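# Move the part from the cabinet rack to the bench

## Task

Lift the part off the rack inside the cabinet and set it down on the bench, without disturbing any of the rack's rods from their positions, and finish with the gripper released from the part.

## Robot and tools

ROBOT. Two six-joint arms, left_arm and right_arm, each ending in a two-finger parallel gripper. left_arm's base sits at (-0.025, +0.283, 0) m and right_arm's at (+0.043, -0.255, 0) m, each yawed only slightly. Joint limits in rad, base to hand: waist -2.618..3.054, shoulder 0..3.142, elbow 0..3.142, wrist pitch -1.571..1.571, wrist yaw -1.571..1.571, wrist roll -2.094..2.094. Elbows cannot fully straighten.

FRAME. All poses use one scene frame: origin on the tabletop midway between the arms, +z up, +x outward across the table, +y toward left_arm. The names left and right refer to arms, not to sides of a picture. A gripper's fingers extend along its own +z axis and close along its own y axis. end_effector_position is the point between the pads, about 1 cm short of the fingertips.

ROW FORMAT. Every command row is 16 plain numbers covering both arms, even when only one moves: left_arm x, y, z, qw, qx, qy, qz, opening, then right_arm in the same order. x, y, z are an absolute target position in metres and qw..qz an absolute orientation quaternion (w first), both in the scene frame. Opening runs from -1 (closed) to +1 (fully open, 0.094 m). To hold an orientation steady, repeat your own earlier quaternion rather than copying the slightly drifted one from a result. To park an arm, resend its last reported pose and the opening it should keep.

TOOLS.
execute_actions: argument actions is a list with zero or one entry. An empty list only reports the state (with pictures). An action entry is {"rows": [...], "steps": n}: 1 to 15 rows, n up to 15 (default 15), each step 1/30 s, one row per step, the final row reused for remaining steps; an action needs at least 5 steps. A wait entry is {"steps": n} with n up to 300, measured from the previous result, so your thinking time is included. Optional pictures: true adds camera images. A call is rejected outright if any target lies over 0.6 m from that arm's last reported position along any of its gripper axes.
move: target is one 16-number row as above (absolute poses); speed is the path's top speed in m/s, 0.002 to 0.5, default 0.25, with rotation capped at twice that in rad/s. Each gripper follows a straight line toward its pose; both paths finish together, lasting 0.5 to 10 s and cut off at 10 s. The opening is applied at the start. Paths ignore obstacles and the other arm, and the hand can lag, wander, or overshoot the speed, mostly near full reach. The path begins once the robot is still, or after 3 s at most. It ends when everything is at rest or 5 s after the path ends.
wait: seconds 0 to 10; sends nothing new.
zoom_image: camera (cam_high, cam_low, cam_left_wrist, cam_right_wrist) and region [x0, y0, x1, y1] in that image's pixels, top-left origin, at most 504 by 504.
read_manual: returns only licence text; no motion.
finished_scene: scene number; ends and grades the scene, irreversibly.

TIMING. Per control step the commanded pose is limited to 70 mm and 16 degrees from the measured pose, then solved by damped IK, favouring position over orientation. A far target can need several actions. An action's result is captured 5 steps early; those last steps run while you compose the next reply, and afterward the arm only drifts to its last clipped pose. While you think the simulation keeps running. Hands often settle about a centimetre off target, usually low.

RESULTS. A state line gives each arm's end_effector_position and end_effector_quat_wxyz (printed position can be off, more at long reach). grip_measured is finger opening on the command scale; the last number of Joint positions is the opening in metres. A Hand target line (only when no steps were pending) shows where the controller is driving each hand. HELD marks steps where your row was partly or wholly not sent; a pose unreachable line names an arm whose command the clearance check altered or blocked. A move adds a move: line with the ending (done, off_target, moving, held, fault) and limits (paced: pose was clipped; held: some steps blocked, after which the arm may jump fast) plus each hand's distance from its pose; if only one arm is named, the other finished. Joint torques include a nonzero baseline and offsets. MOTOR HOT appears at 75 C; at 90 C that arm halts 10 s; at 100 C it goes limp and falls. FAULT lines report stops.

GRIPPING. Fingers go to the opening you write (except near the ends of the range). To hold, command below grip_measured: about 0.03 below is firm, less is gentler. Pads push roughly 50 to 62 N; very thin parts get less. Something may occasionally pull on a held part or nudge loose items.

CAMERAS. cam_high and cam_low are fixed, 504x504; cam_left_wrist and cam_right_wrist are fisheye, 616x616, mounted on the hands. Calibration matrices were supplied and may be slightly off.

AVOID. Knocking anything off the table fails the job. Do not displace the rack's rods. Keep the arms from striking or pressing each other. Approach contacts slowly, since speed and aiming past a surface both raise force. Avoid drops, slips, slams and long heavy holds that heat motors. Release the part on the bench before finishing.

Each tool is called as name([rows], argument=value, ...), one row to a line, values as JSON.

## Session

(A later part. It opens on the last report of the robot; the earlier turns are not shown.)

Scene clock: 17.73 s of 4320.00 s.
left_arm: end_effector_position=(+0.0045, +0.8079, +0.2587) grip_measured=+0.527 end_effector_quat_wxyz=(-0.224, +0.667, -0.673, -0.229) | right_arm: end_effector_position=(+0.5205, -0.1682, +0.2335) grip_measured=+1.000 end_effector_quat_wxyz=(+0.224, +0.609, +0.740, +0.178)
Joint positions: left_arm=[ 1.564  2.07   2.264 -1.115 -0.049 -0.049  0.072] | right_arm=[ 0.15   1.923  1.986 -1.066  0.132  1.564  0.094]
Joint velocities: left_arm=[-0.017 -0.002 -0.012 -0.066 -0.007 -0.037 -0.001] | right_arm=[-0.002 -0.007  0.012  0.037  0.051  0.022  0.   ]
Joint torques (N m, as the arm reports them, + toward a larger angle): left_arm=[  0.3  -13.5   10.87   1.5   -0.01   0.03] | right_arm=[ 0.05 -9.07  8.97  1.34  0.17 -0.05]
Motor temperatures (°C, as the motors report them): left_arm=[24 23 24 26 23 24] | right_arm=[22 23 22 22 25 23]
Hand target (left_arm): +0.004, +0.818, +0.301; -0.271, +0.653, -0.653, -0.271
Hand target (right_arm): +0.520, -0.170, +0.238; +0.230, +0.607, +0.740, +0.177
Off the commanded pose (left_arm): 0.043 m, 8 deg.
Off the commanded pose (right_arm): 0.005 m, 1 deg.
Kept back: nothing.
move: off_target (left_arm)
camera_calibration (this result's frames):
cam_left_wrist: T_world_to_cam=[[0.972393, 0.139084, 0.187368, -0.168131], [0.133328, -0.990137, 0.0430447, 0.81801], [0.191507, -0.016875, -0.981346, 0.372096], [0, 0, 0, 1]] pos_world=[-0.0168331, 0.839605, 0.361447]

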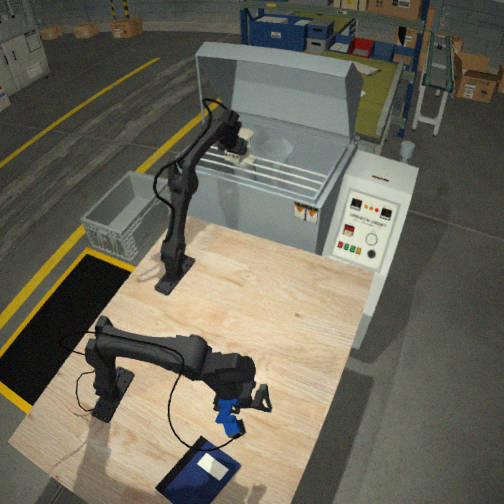

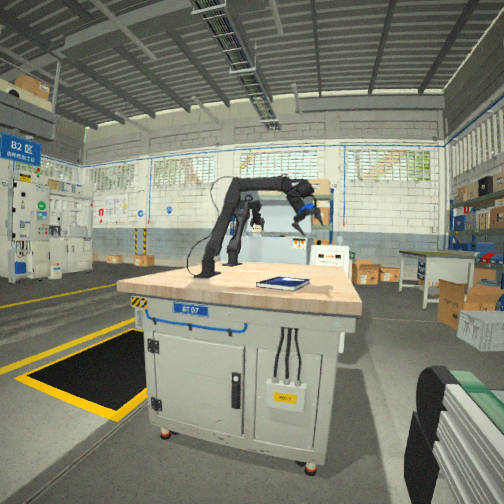

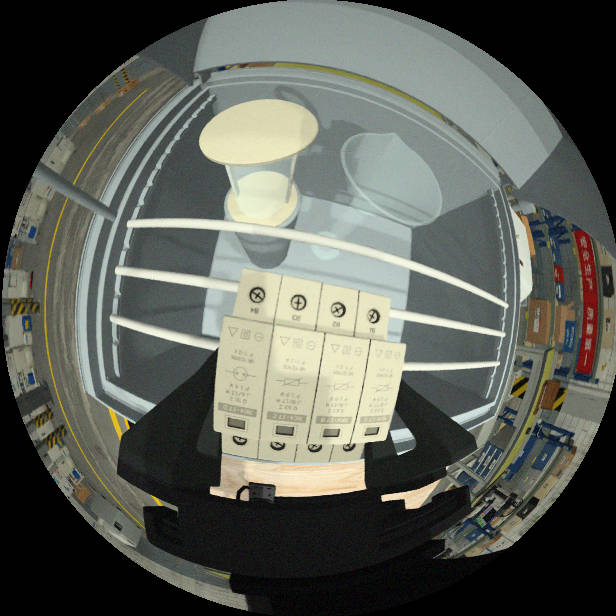

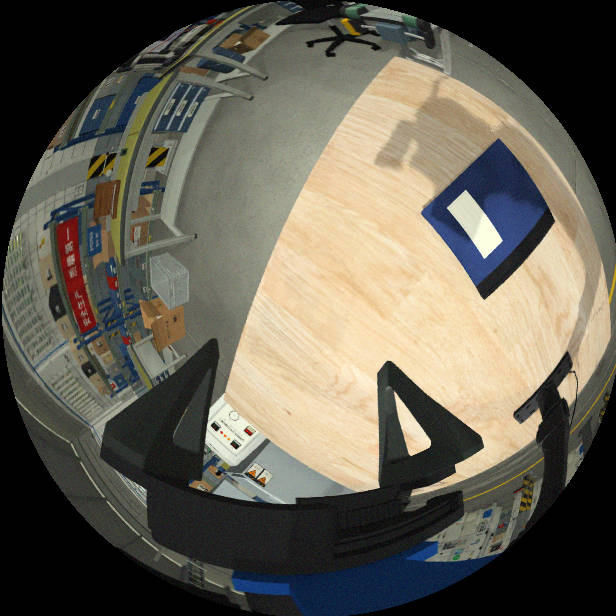

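Sags considerably; lift higher while swinging out.

move(target=[0.06,0.74,0.37,0.2706,-0.653,0.653,0.2706,0.48,0.52,-0.17,0.238,0.23,0.607,0.74,0.177,1], speed=0.15)

move(target=[0.28,0.52,0.36,0.354,-0.354,0.854,0.146,0.48,0.52,-0.17,0.238,0.23,0.607,0.74,0.177,1], speed=0.25)

move(target=[0.42,0.3,0.075,0.383,0,0.924,0,0.48,0.52,-0.17,0.238,0.23,0.607,0.74,0.177,1], speed=0.2)

Scene clock: 19.73 s of 4320.00 s.
left_arm: end_effector_position=(+0.0613, +0.7317, +0.3398) grip_measured=+0.527 end_effector_quat_wxyz=(-0.228, +0.659, -0.677, -0.236) | right_arm: end_effector_position=(+0.5205, -0.1682, +0.2335) grip_measured=+1.000 end_effector_quat_wxyz=(+0.224, +0.609, +0.740, +0.178)
Joint positions: left_arm=[ 1.384  1.974  2.496 -1.441 -0.16  -0.174  0.072] | right_arm=[ 0.15   1.923  1.986 -1.066  0.132  1.564  0.094]
Joint velocities: left_arm=[-0.017  0.002 -0.012  0.022 -0.007 -0.007  0.001] | right_arm=[ 0.002 -0.007  0.007 -0.022  0.051  0.007  0.   ]
Joint torques (N m, as the arm reports them, + toward a larger angle): left_arm=[-0.19 -9.96 10.14  1.53 -0.21 -0.01] | right_arm=[ 0.03 -9.04  8.93  1.34  0.18 -0.04]
Motor temperatures (°C, as the motors report them): left_arm=[24 23 25 26 23 24] | right_arm=[22 23 22 22 25 23]
Hand target (left_arm): +0.061, +0.741, +0.371; -0.271, +0.653, -0.653, -0.272
Hand target (right_arm): +0.520, -0.170, +0.238; +0.230, +0.607, +0.740, +0.177
Off the commanded pose (left_arm): 0.031 m, 7 deg.
Off the commanded pose (right_arm): 0.005 m, 1 deg.
Kept back: nothing.
move: off_target (left_arm)
camera_calibration (this result's frames):
cam_left_wrist: T_world_to_cam=[[0.97607, 0.122591, 0.179607, -0.21348], [0.120191, -0.992455, 0.0242264, 0.74032], [0.181222, -0.00205947, -0.98344, 0.430028], [0, 0, 0, 1]] pos_world=[0.0414614, 0.761791, 0.443314]

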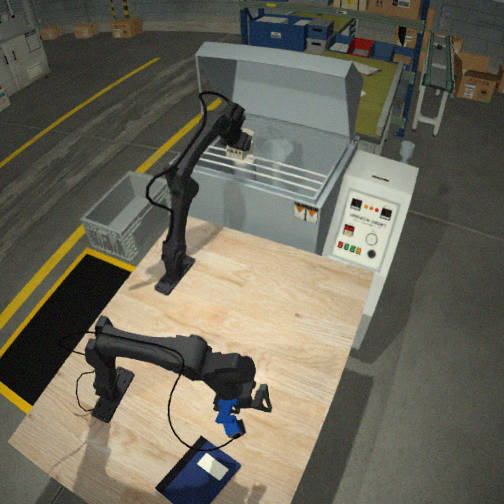

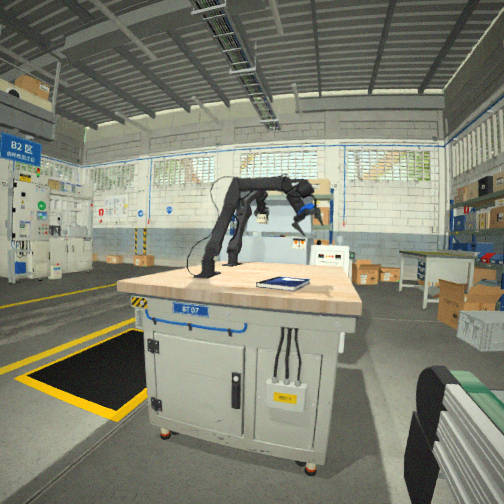

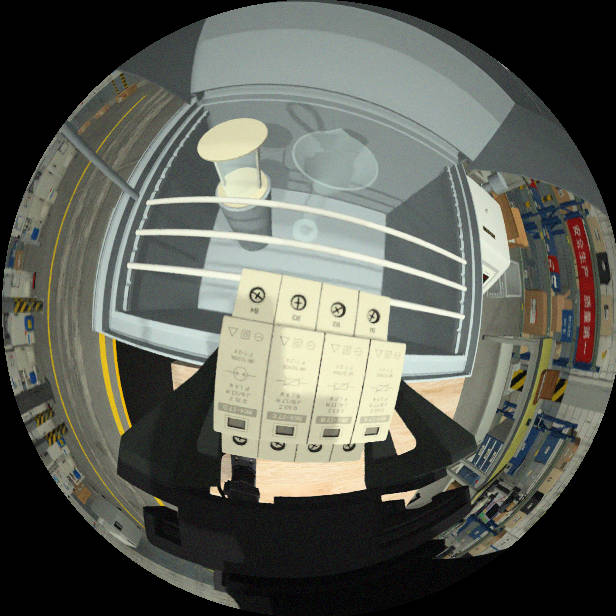

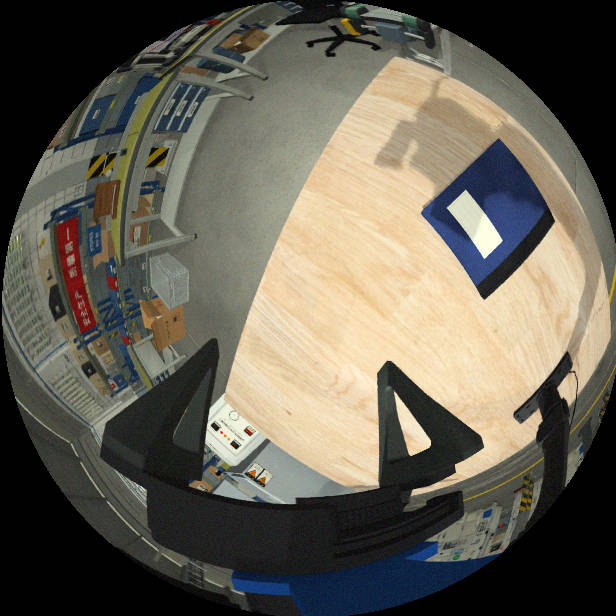

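Scene clock: 21.67 s of 4320.00 s.
left_arm: end_effector_position=(+0.2759, +0.5124, +0.3303) grip_measured=+0.526 end_effector_quat_wxyz=(+0.287, -0.355, +0.880, +0.129) | right_arm: end_effector_position=(+0.5205, -0.1682, +0.2335) grip_measured=+1.000 end_effector_quat_wxyz=(+0.224, +0.609, +0.740, +0.178)
Joint positions: left_arm=[ 0.655  1.599  1.984 -1.327 -0.129 -0.138  0.072] | right_arm=[ 0.15   1.923  1.986 -1.066  0.132  1.564  0.094]
Joint velocities: left_arm=[ 0.012  0.012  0.007 -0.037 -0.037 -0.007 -0.001] | right_arm=[-0.012 -0.012  0.002  0.007  0.081 -0.037  0.   ]
Joint torques (N m, as the arm reports them, + toward a larger angle): left_arm=[ 0.17 -9.3   6.91  1.66 -0.23  0.12] | right_arm=[ 0.08 -9.06  8.95  1.34  0.18 -0.05]
Motor temperatures (°C, as the motors report them): left_arm=[24 23 24 26 23 24] | right_arm=[22 23 22 22 25 23]
Hand target (left_arm): +0.281, +0.521, +0.361; +0.346, -0.351, +0.856, +0.153
Hand target (right_arm): +0.520, -0.170, +0.238; +0.230, +0.607, +0.740, +0.177
Off the commanded pose (left_arm): 0.031 m, 8 deg.
Off the commanded pose (right_arm): 0.005 m, 1 deg.
Kept back: nothing.
move: off_target (left_arm)
camera_calibration (this result's frames):
cam_left_wrist: T_world_to_cam=[[0.786045, -0.593526, 0.172799, 0.0272696], [-0.60909, -0.791358, 0.0525499, 0.585986], [0.105557, -0.146557, -0.983554, 0.47624], [0, 0, 0, 1]] pos_world=[0.285213, 0.549707, 0.432902]

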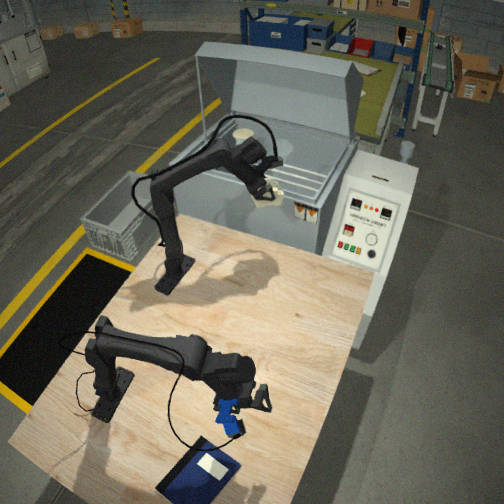

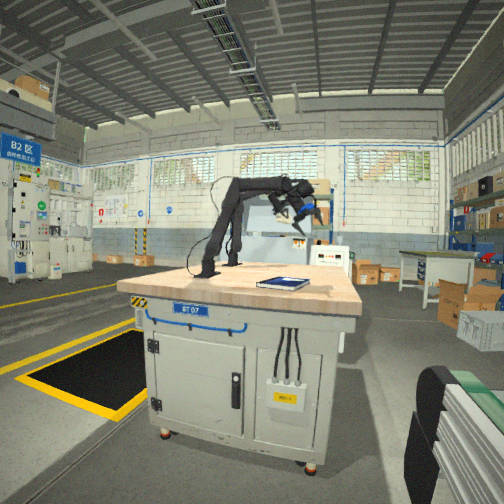

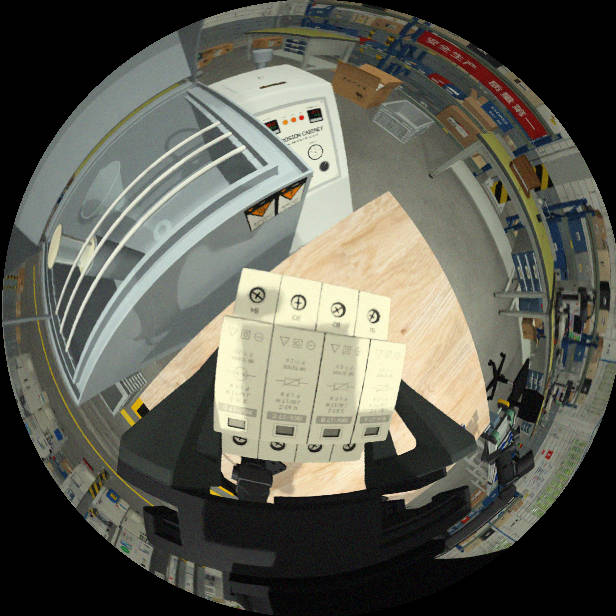

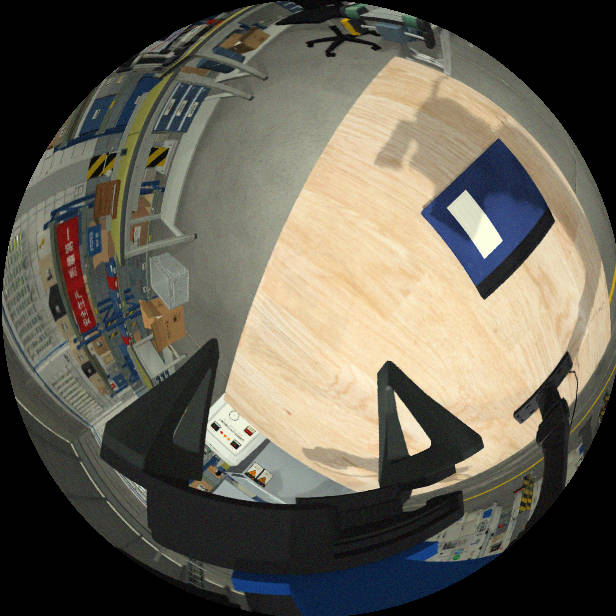

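Scene clock: 24.40 s of 4320.00 s.
left_arm: end_effector_position=(+0.3929, +0.3022, +0.0525) grip_measured=+0.525 end_effector_quat_wxyz=(+0.325, -0.004, +0.946, +0.007) | right_arm: end_effector_position=(+0.5205, -0.1682, +0.2335) grip_measured=+1.000 end_effector_quat_wxyz=(+0.224, +0.609, +0.740, +0.178)
Joint positions: left_arm=[ 0.115  1.688  0.896 -0.118  0.012  0.034  0.072] | right_arm=[ 0.15   1.923  1.986 -1.066  0.132  1.564  0.094]
Joint velocities: left_arm=[ 0.022 -0.002 -0.007  0.022 -0.022 -0.007  0.001] | right_arm=[ 0.002 -0.007 -0.012  0.022 -0.037  0.007  0.   ]
Joint torques (N m, as the arm reports them, + toward a larger angle): left_arm=[ 0.15 -8.16  7.54  1.78  0.1   0.15] | right_arm=[ 0.03 -9.09  8.93  1.34  0.17 -0.04]
Motor temperatures (°C, as the motors report them): left_arm=[24 24 24 26 23 24] | right_arm=[22 23 23 23 25 23]
Hand target (left_arm): +0.414, +0.301, +0.075; +0.377, +0.003, +0.926, +0.007
Hand target (right_arm): +0.520, -0.170, +0.238; +0.230, +0.607, +0.740, +0.177
Off the commanded pose (left_arm): 0.035 m, 7 deg.
Off the commanded pose (right_arm): 0.005 m, 1 deg.
Kept back: nothing.
move: off_target (left_arm)
camera_calibration (this result's frames):
cam_left_wrist: T_world_to_cam=[[0.154936, -0.970095, 0.186844, 0.219489], [-0.987919, -0.151514, 0.0325495, 0.462004], [-0.00326655, -0.18963, -0.98185, 0.215597], [0, 0, 0, 1]] pos_world=[0.42312, 0.323809, 0.155636]

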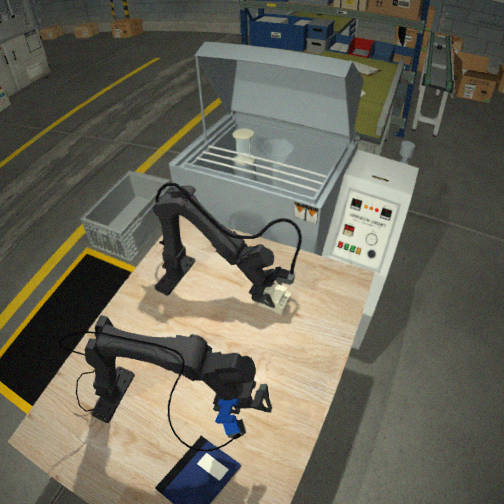

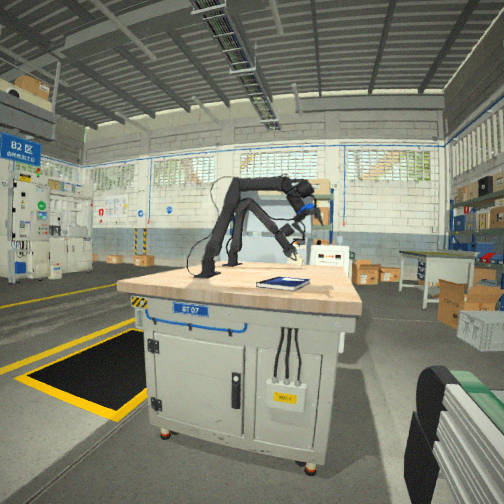

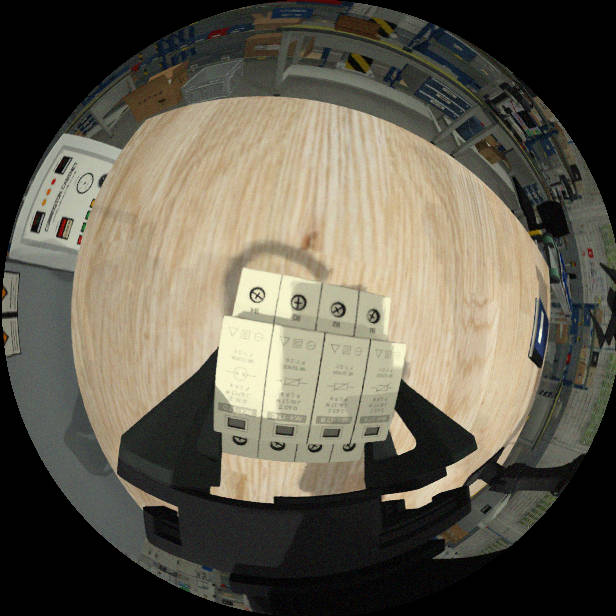

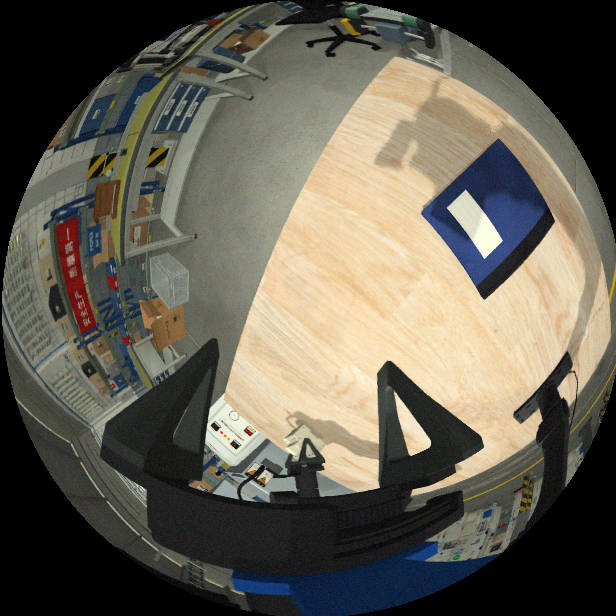

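Compensate tilt and lower slowly.

move(target=[0.42,0.3,0.043,0.43,0,0.903,0,0.48,0.52,-0.17,0.238,0.23,0.607,0.74,0.177,1], speed=0.03)

zoom_image(camera="cam_low", region=[260, 220, 340, 290])

Scene clock: 28.70 s of 4320.00 s.
left_arm: end_effector_position=(+0.4079, +0.2983, +0.0293) grip_measured=+0.525 end_effector_quat_wxyz=(+0.393, +0.001, +0.920, -0.001) | right_arm: end_effector_position=(+0.5205, -0.1682, +0.2335) grip_measured=+1.000 end_effector_quat_wxyz=(+0.224, +0.609, +0.740, +0.178)
Joint positions: left_arm=[0.115 1.773 0.76  0.25  0.038 0.034 0.072] | right_arm=[ 0.15   1.923  1.986 -1.066  0.132  1.564  0.094]
Joint velocities: left_arm=[-0.012  0.007  0.007 -0.022  0.007 -0.022 -0.   ] | right_arm=[-0.002  0.002 -0.002  0.037  0.007  0.007  0.   ]
Joint torques (N m, as the arm reports them, + toward a larger angle): left_arm=[ 0.48 -7.86  5.91  1.79  0.08 -0.01] | right_arm=[ 0.06 -9.07  8.96  1.34  0.18 -0.05]
Motor temperatures (°C, as the motors report them): left_arm=[24 23 24 27 23 24] | right_arm=[22 24 23 23 25 23]
Hand target (left_arm): +0.419, +0.300, +0.043; +0.428, -0.000, +0.904, -0.002
Hand target (right_arm): +0.520, -0.170, +0.238; +0.230, +0.607, +0.740, +0.177
Off the commanded pose (left_arm): 0.018 m, 5 deg.
Off the commanded pose (right_arm): 0.005 m, 1 deg.
Kept back: nothing.
move: off_target (left_arm)
camera_calibration (this result's frames):
cam_left_wrist: T_world_to_cam=[[0.108511, -0.969923, 0.217885, 0.235749], [-0.984623, -0.135049, -0.110814, 0.47489], [0.136907, -0.20251, -0.969663, 0.138462], [0, 0, 0, 1]] pos_world=[0.42305, 0.320831, 0.13552]

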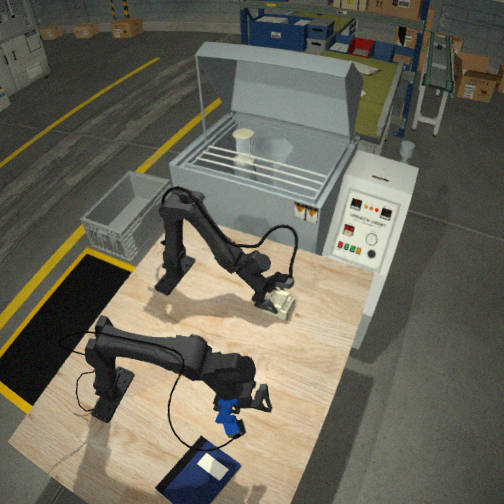

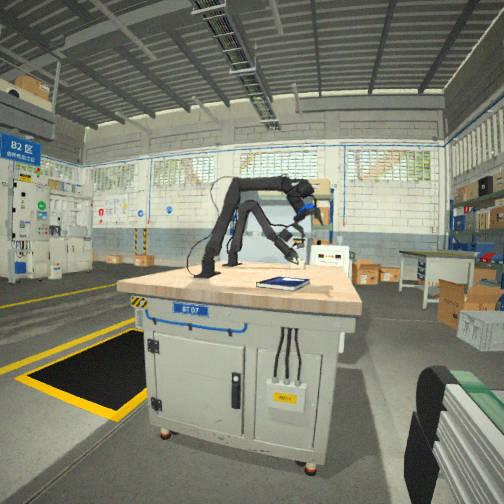

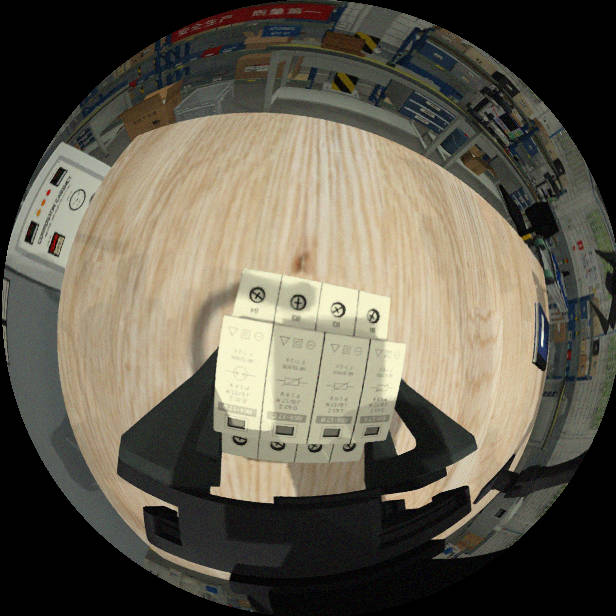

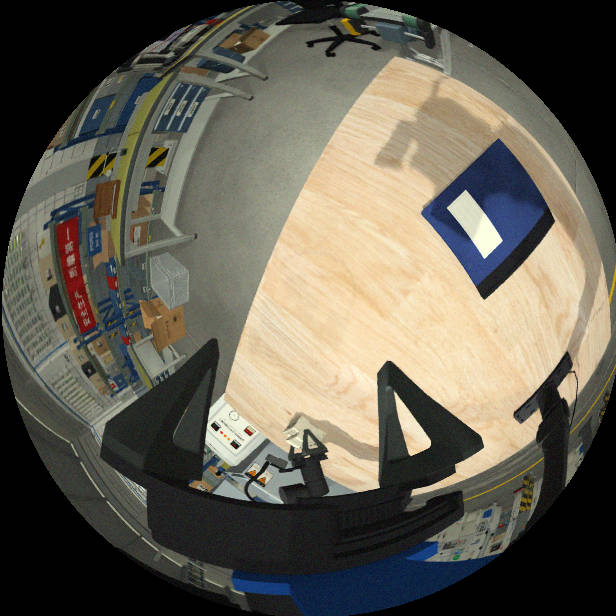

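Region (260, 220, 340, 290) of cam_low's 504x504 image, scaled by 6.300, with more detail than that image has; it fills the top 441 rows of this view, and the rest is white.

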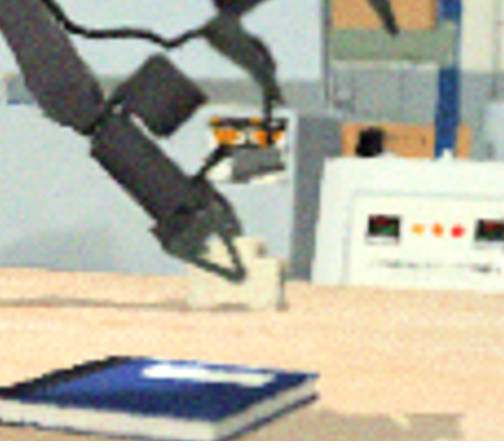

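move(target=[0.42,0.3,0.033,0.42,0,0.9075,0,0.48,0.52,-0.17,0.238,0.23,0.607,0.74,0.177,1], speed=0.03)

move(target=[0.41,0.3,0.03,0.39,0,0.92,0,1,0.52,-0.17,0.238,0.23,0.607,0.74,0.177,1], speed=0.03)

move(target=[0.37,0.3,0.11,0.39,0,0.92,0,1,0.52,-0.17,0.238,0.23,0.607,0.74,0.177,1], speed=0.15)

Scene clock: 30.13 s of 4320.00 s.
left_arm: end_effector_position=(+0.4132, +0.2985, +0.0297) grip_measured=+0.525 end_effector_quat_wxyz=(+0.404, +0.001, +0.915, -0.001) | right_arm: end_effector_position=(+0.5205, -0.1682, +0.2335) grip_measured=+1.000 end_effector_quat_wxyz=(+0.224, +0.609, +0.740, +0.178)
Joint positions: left_arm=[0.115 1.789 0.759 0.291 0.038 0.033 0.072] | right_arm=[ 0.15   1.923  1.986 -1.066  0.132  1.564  0.094]
Joint velocities: left_arm=[-0.007  0.007  0.007 -0.022  0.007 -0.007  0.001] | right_arm=[ 0.022  0.017 -0.002 -0.007 -0.051 -0.022  0.   ]
Joint torques (N m, as the arm reports them, + toward a larger angle): left_arm=[ 0.51 -7.04  6.3   1.56  0.03 -0.03] | right_arm=[ 0.03 -9.04  8.99  1.34  0.18 -0.06]
Motor temperatures (°C, as the motors report them): left_arm=[24 23 24 27 23 24] | right_arm=[22 24 23 23 25 23]
Hand target (left_arm): +0.420, +0.300, +0.033; +0.420, -0.000, +0.908, -0.001
Hand target (right_arm): +0.520, -0.170, +0.238; +0.230, +0.607, +0.740, +0.177
Off the commanded pose (left_arm): 0.008 m, 2 deg.
Off the commanded pose (right_arm): 0.005 m, 1 deg.
Kept back: nothing.
move: done
camera_calibration (this result's frames):
cam_left_wrist: T_world_to_cam=[[0.103735, -0.969881, 0.220386, 0.237156], [-0.98161, -0.135537, -0.134431, 0.479835], [0.160252, -0.202388, -0.966105, 0.128329], [0, 0, 0, 1]] pos_world=[0.425844, 0.321021, 0.136218]

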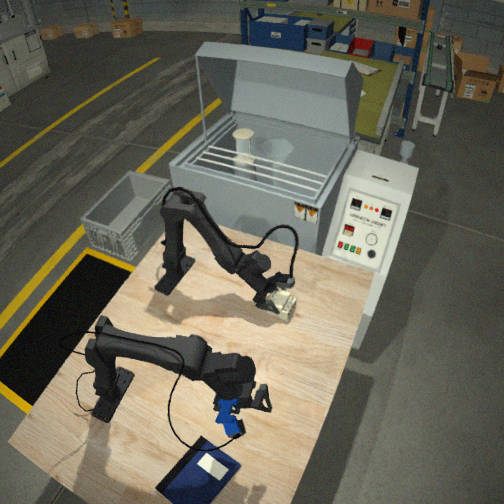

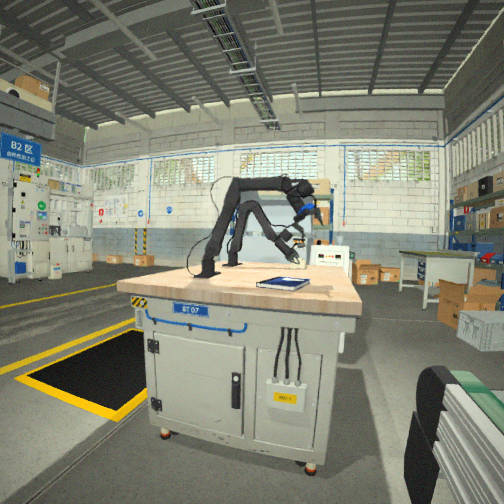

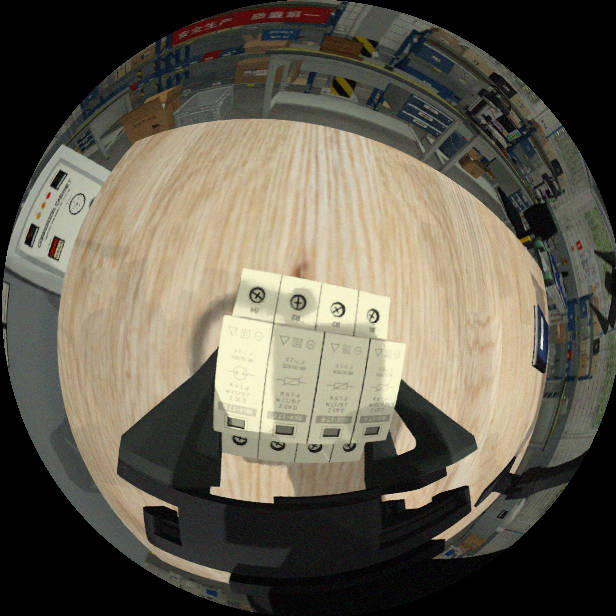

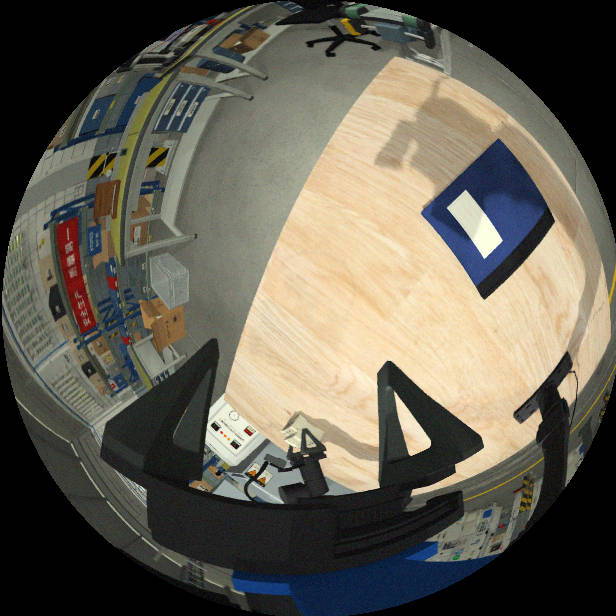

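Scene clock: 30.97 s of 4320.00 s.
left_arm: end_effector_position=(+0.4055, +0.2981, +0.0216) grip_measured=+1.000 end_effector_quat_wxyz=(+0.383, +0.001, +0.924, -0.002) | right_arm: end_effector_position=(+0.5205, -0.1682, +0.2335) grip_measured=+1.000 end_effector_quat_wxyz=(+0.224, +0.609, +0.740, +0.178)
Joint positions: left_arm=[0.115 1.789 0.759 0.246 0.038 0.033 0.094] | right_arm=[ 0.15   1.923  1.986 -1.066  0.132  1.564  0.094]
Joint velocities: left_arm=[ 0.007  0.002 -0.002 -0.022 -0.037 -0.081  0.   ] | right_arm=[ 0.017 -0.017 -0.002  0.007 -0.007 -0.051  0.   ]
Joint torques (N m, as the arm reports them, + toward a larger angle): left_arm=[ 0.34 -9.04  7.47  1.02 -0.03  0.07] | right_arm=[ 0.05 -9.02  8.98  1.33  0.17 -0.04]
Motor temperatures (°C, as the motors report them): left_arm=[24 23 24 27 23 24] | right_arm=[22 24 23 23 25 23]
Hand target (left_arm): +0.410, +0.300, +0.030; +0.390, -0.000, +0.921, +0.000
Hand target (right_arm): +0.520, -0.170, +0.238; +0.230, +0.607, +0.740, +0.177
Off the commanded pose (left_arm): 0.010 m, 1 deg.
Off the commanded pose (right_arm): 0.005 m, 1 deg.
Kept back: nothing.
move: done
camera_calibration (this result's frames):
cam_left_wrist: T_world_to_cam=[[0.113583, -0.969411, 0.217581, 0.235309], [-0.986654, -0.135777, -0.0898829, 0.472275], [0.116676, -0.204468, -0.971895, 0.140096], [0, 0, 0, 1]] pos_world=[0.422899, 0.32088, 0.127409]

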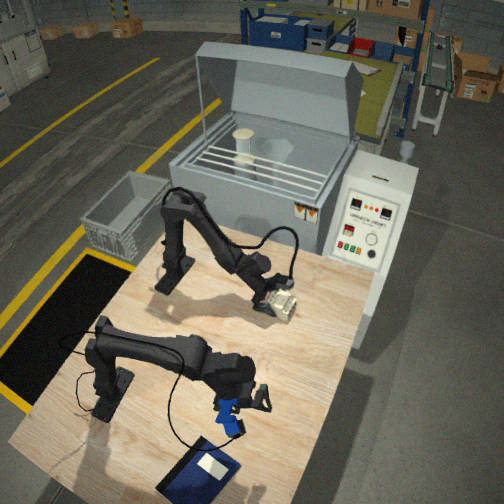

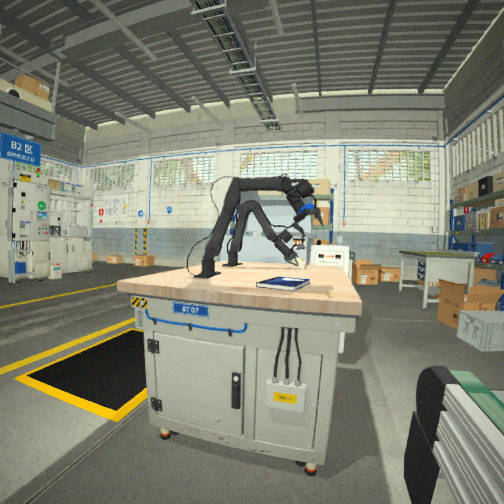

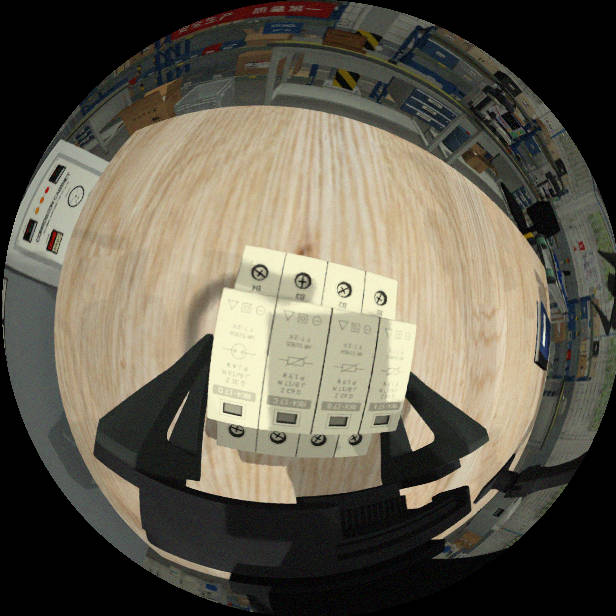

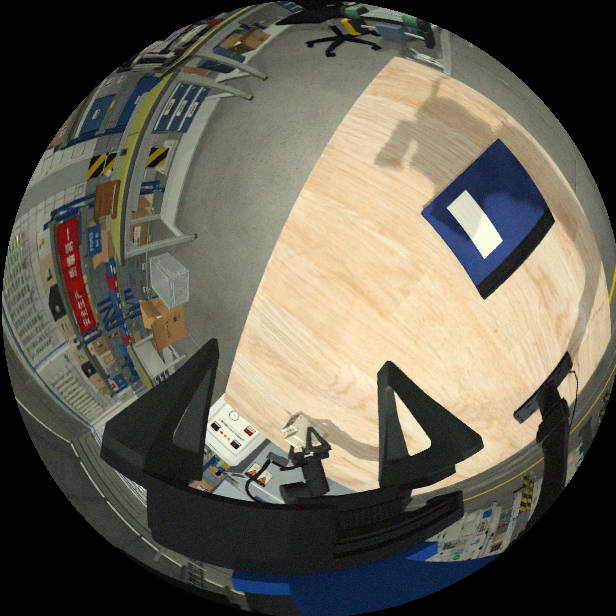

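Scene clock: 32.27 s of 4320.00 s.
left_arm: end_effector_position=(+0.3613, +0.2960, +0.0866) grip_measured=+1.000 end_effector_quat_wxyz=(+0.366, +0.000, +0.930, -0.003) | right_arm: end_effector_position=(+0.5205, -0.1682, +0.2335) grip_measured=+1.000 end_effector_quat_wxyz=(+0.224, +0.609, +0.740, +0.178)
Joint positions: left_arm=[ 0.115  1.462  0.759 -0.118  0.038  0.033  0.094] | right_arm=[ 0.15   1.923  1.986 -1.066  0.132  1.564  0.094]
Joint velocities: left_arm=[-0.012  0.022 -0.002  0.037  0.051  0.022  0.   ] | right_arm=[-0.012 -0.012  0.007 -0.066 -0.022  0.007  0.   ]
Joint torques (N m, as the arm reports them, + toward a larger angle): left_arm=[ 0.96 -7.54 10.82  1.05  0.04  0.06] | right_arm=[ 0.05 -9.08  8.96  1.35  0.19 -0.04]
Motor temperatures (°C, as the motors report them): left_arm=[24 23 24 27 23 24] | right_arm=[22 24 23 23 25 23]
Hand target (left_arm): +0.372, +0.300, +0.110; +0.391, -0.000, +0.921, -0.000
Hand target (right_arm): +0.520, -0.170, +0.238; +0.230, +0.607, +0.740, +0.177
Off the commanded pose (left_arm): 0.025 m, 3 deg.
Off the commanded pose (right_arm): 0.005 m, 1 deg.
Kept back: nothing.
move: off_target (left_arm)
camera_calibration (this result's frames):
cam_left_wrist: T_world_to_cam=[[0.121495, -0.969033, 0.214974, 0.221398], [-0.989277, -0.135903, -0.0535018, 0.432047], [0.0810606, -0.206169, -0.975153, 0.221643], [0, 0, 0, 1]] pos_world=[0.382549, 0.318954, 0.191656]

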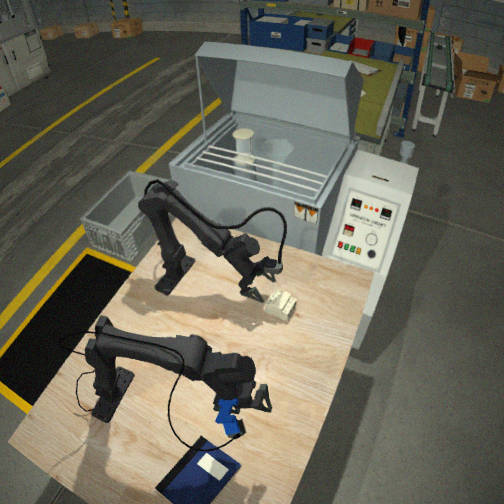

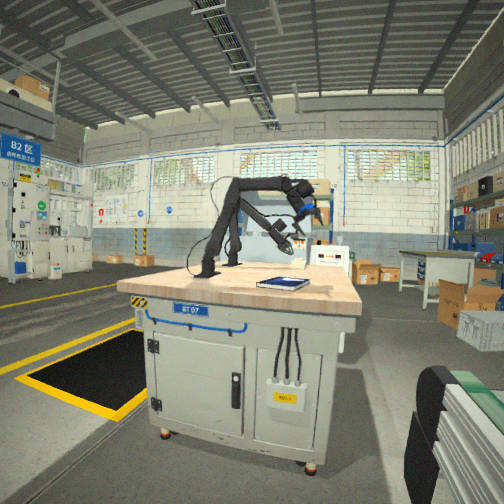

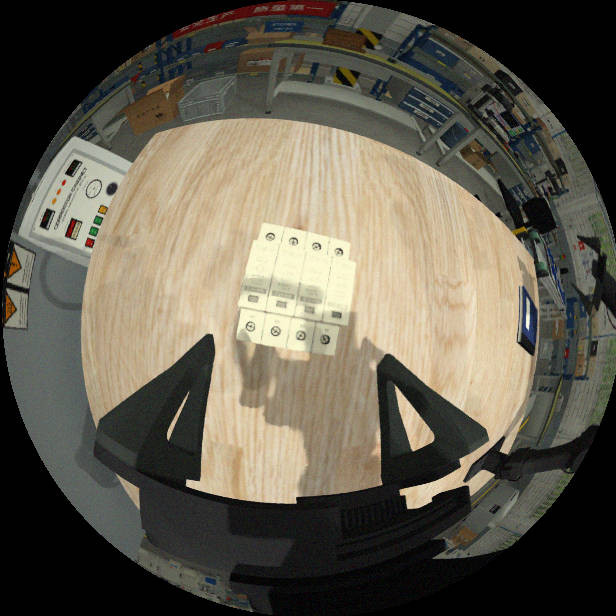

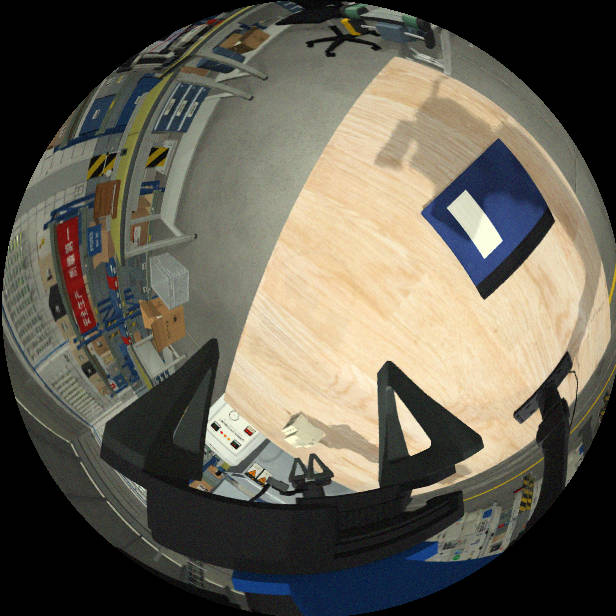

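finished_scene(scene=1)

The scene is finished: the task was done.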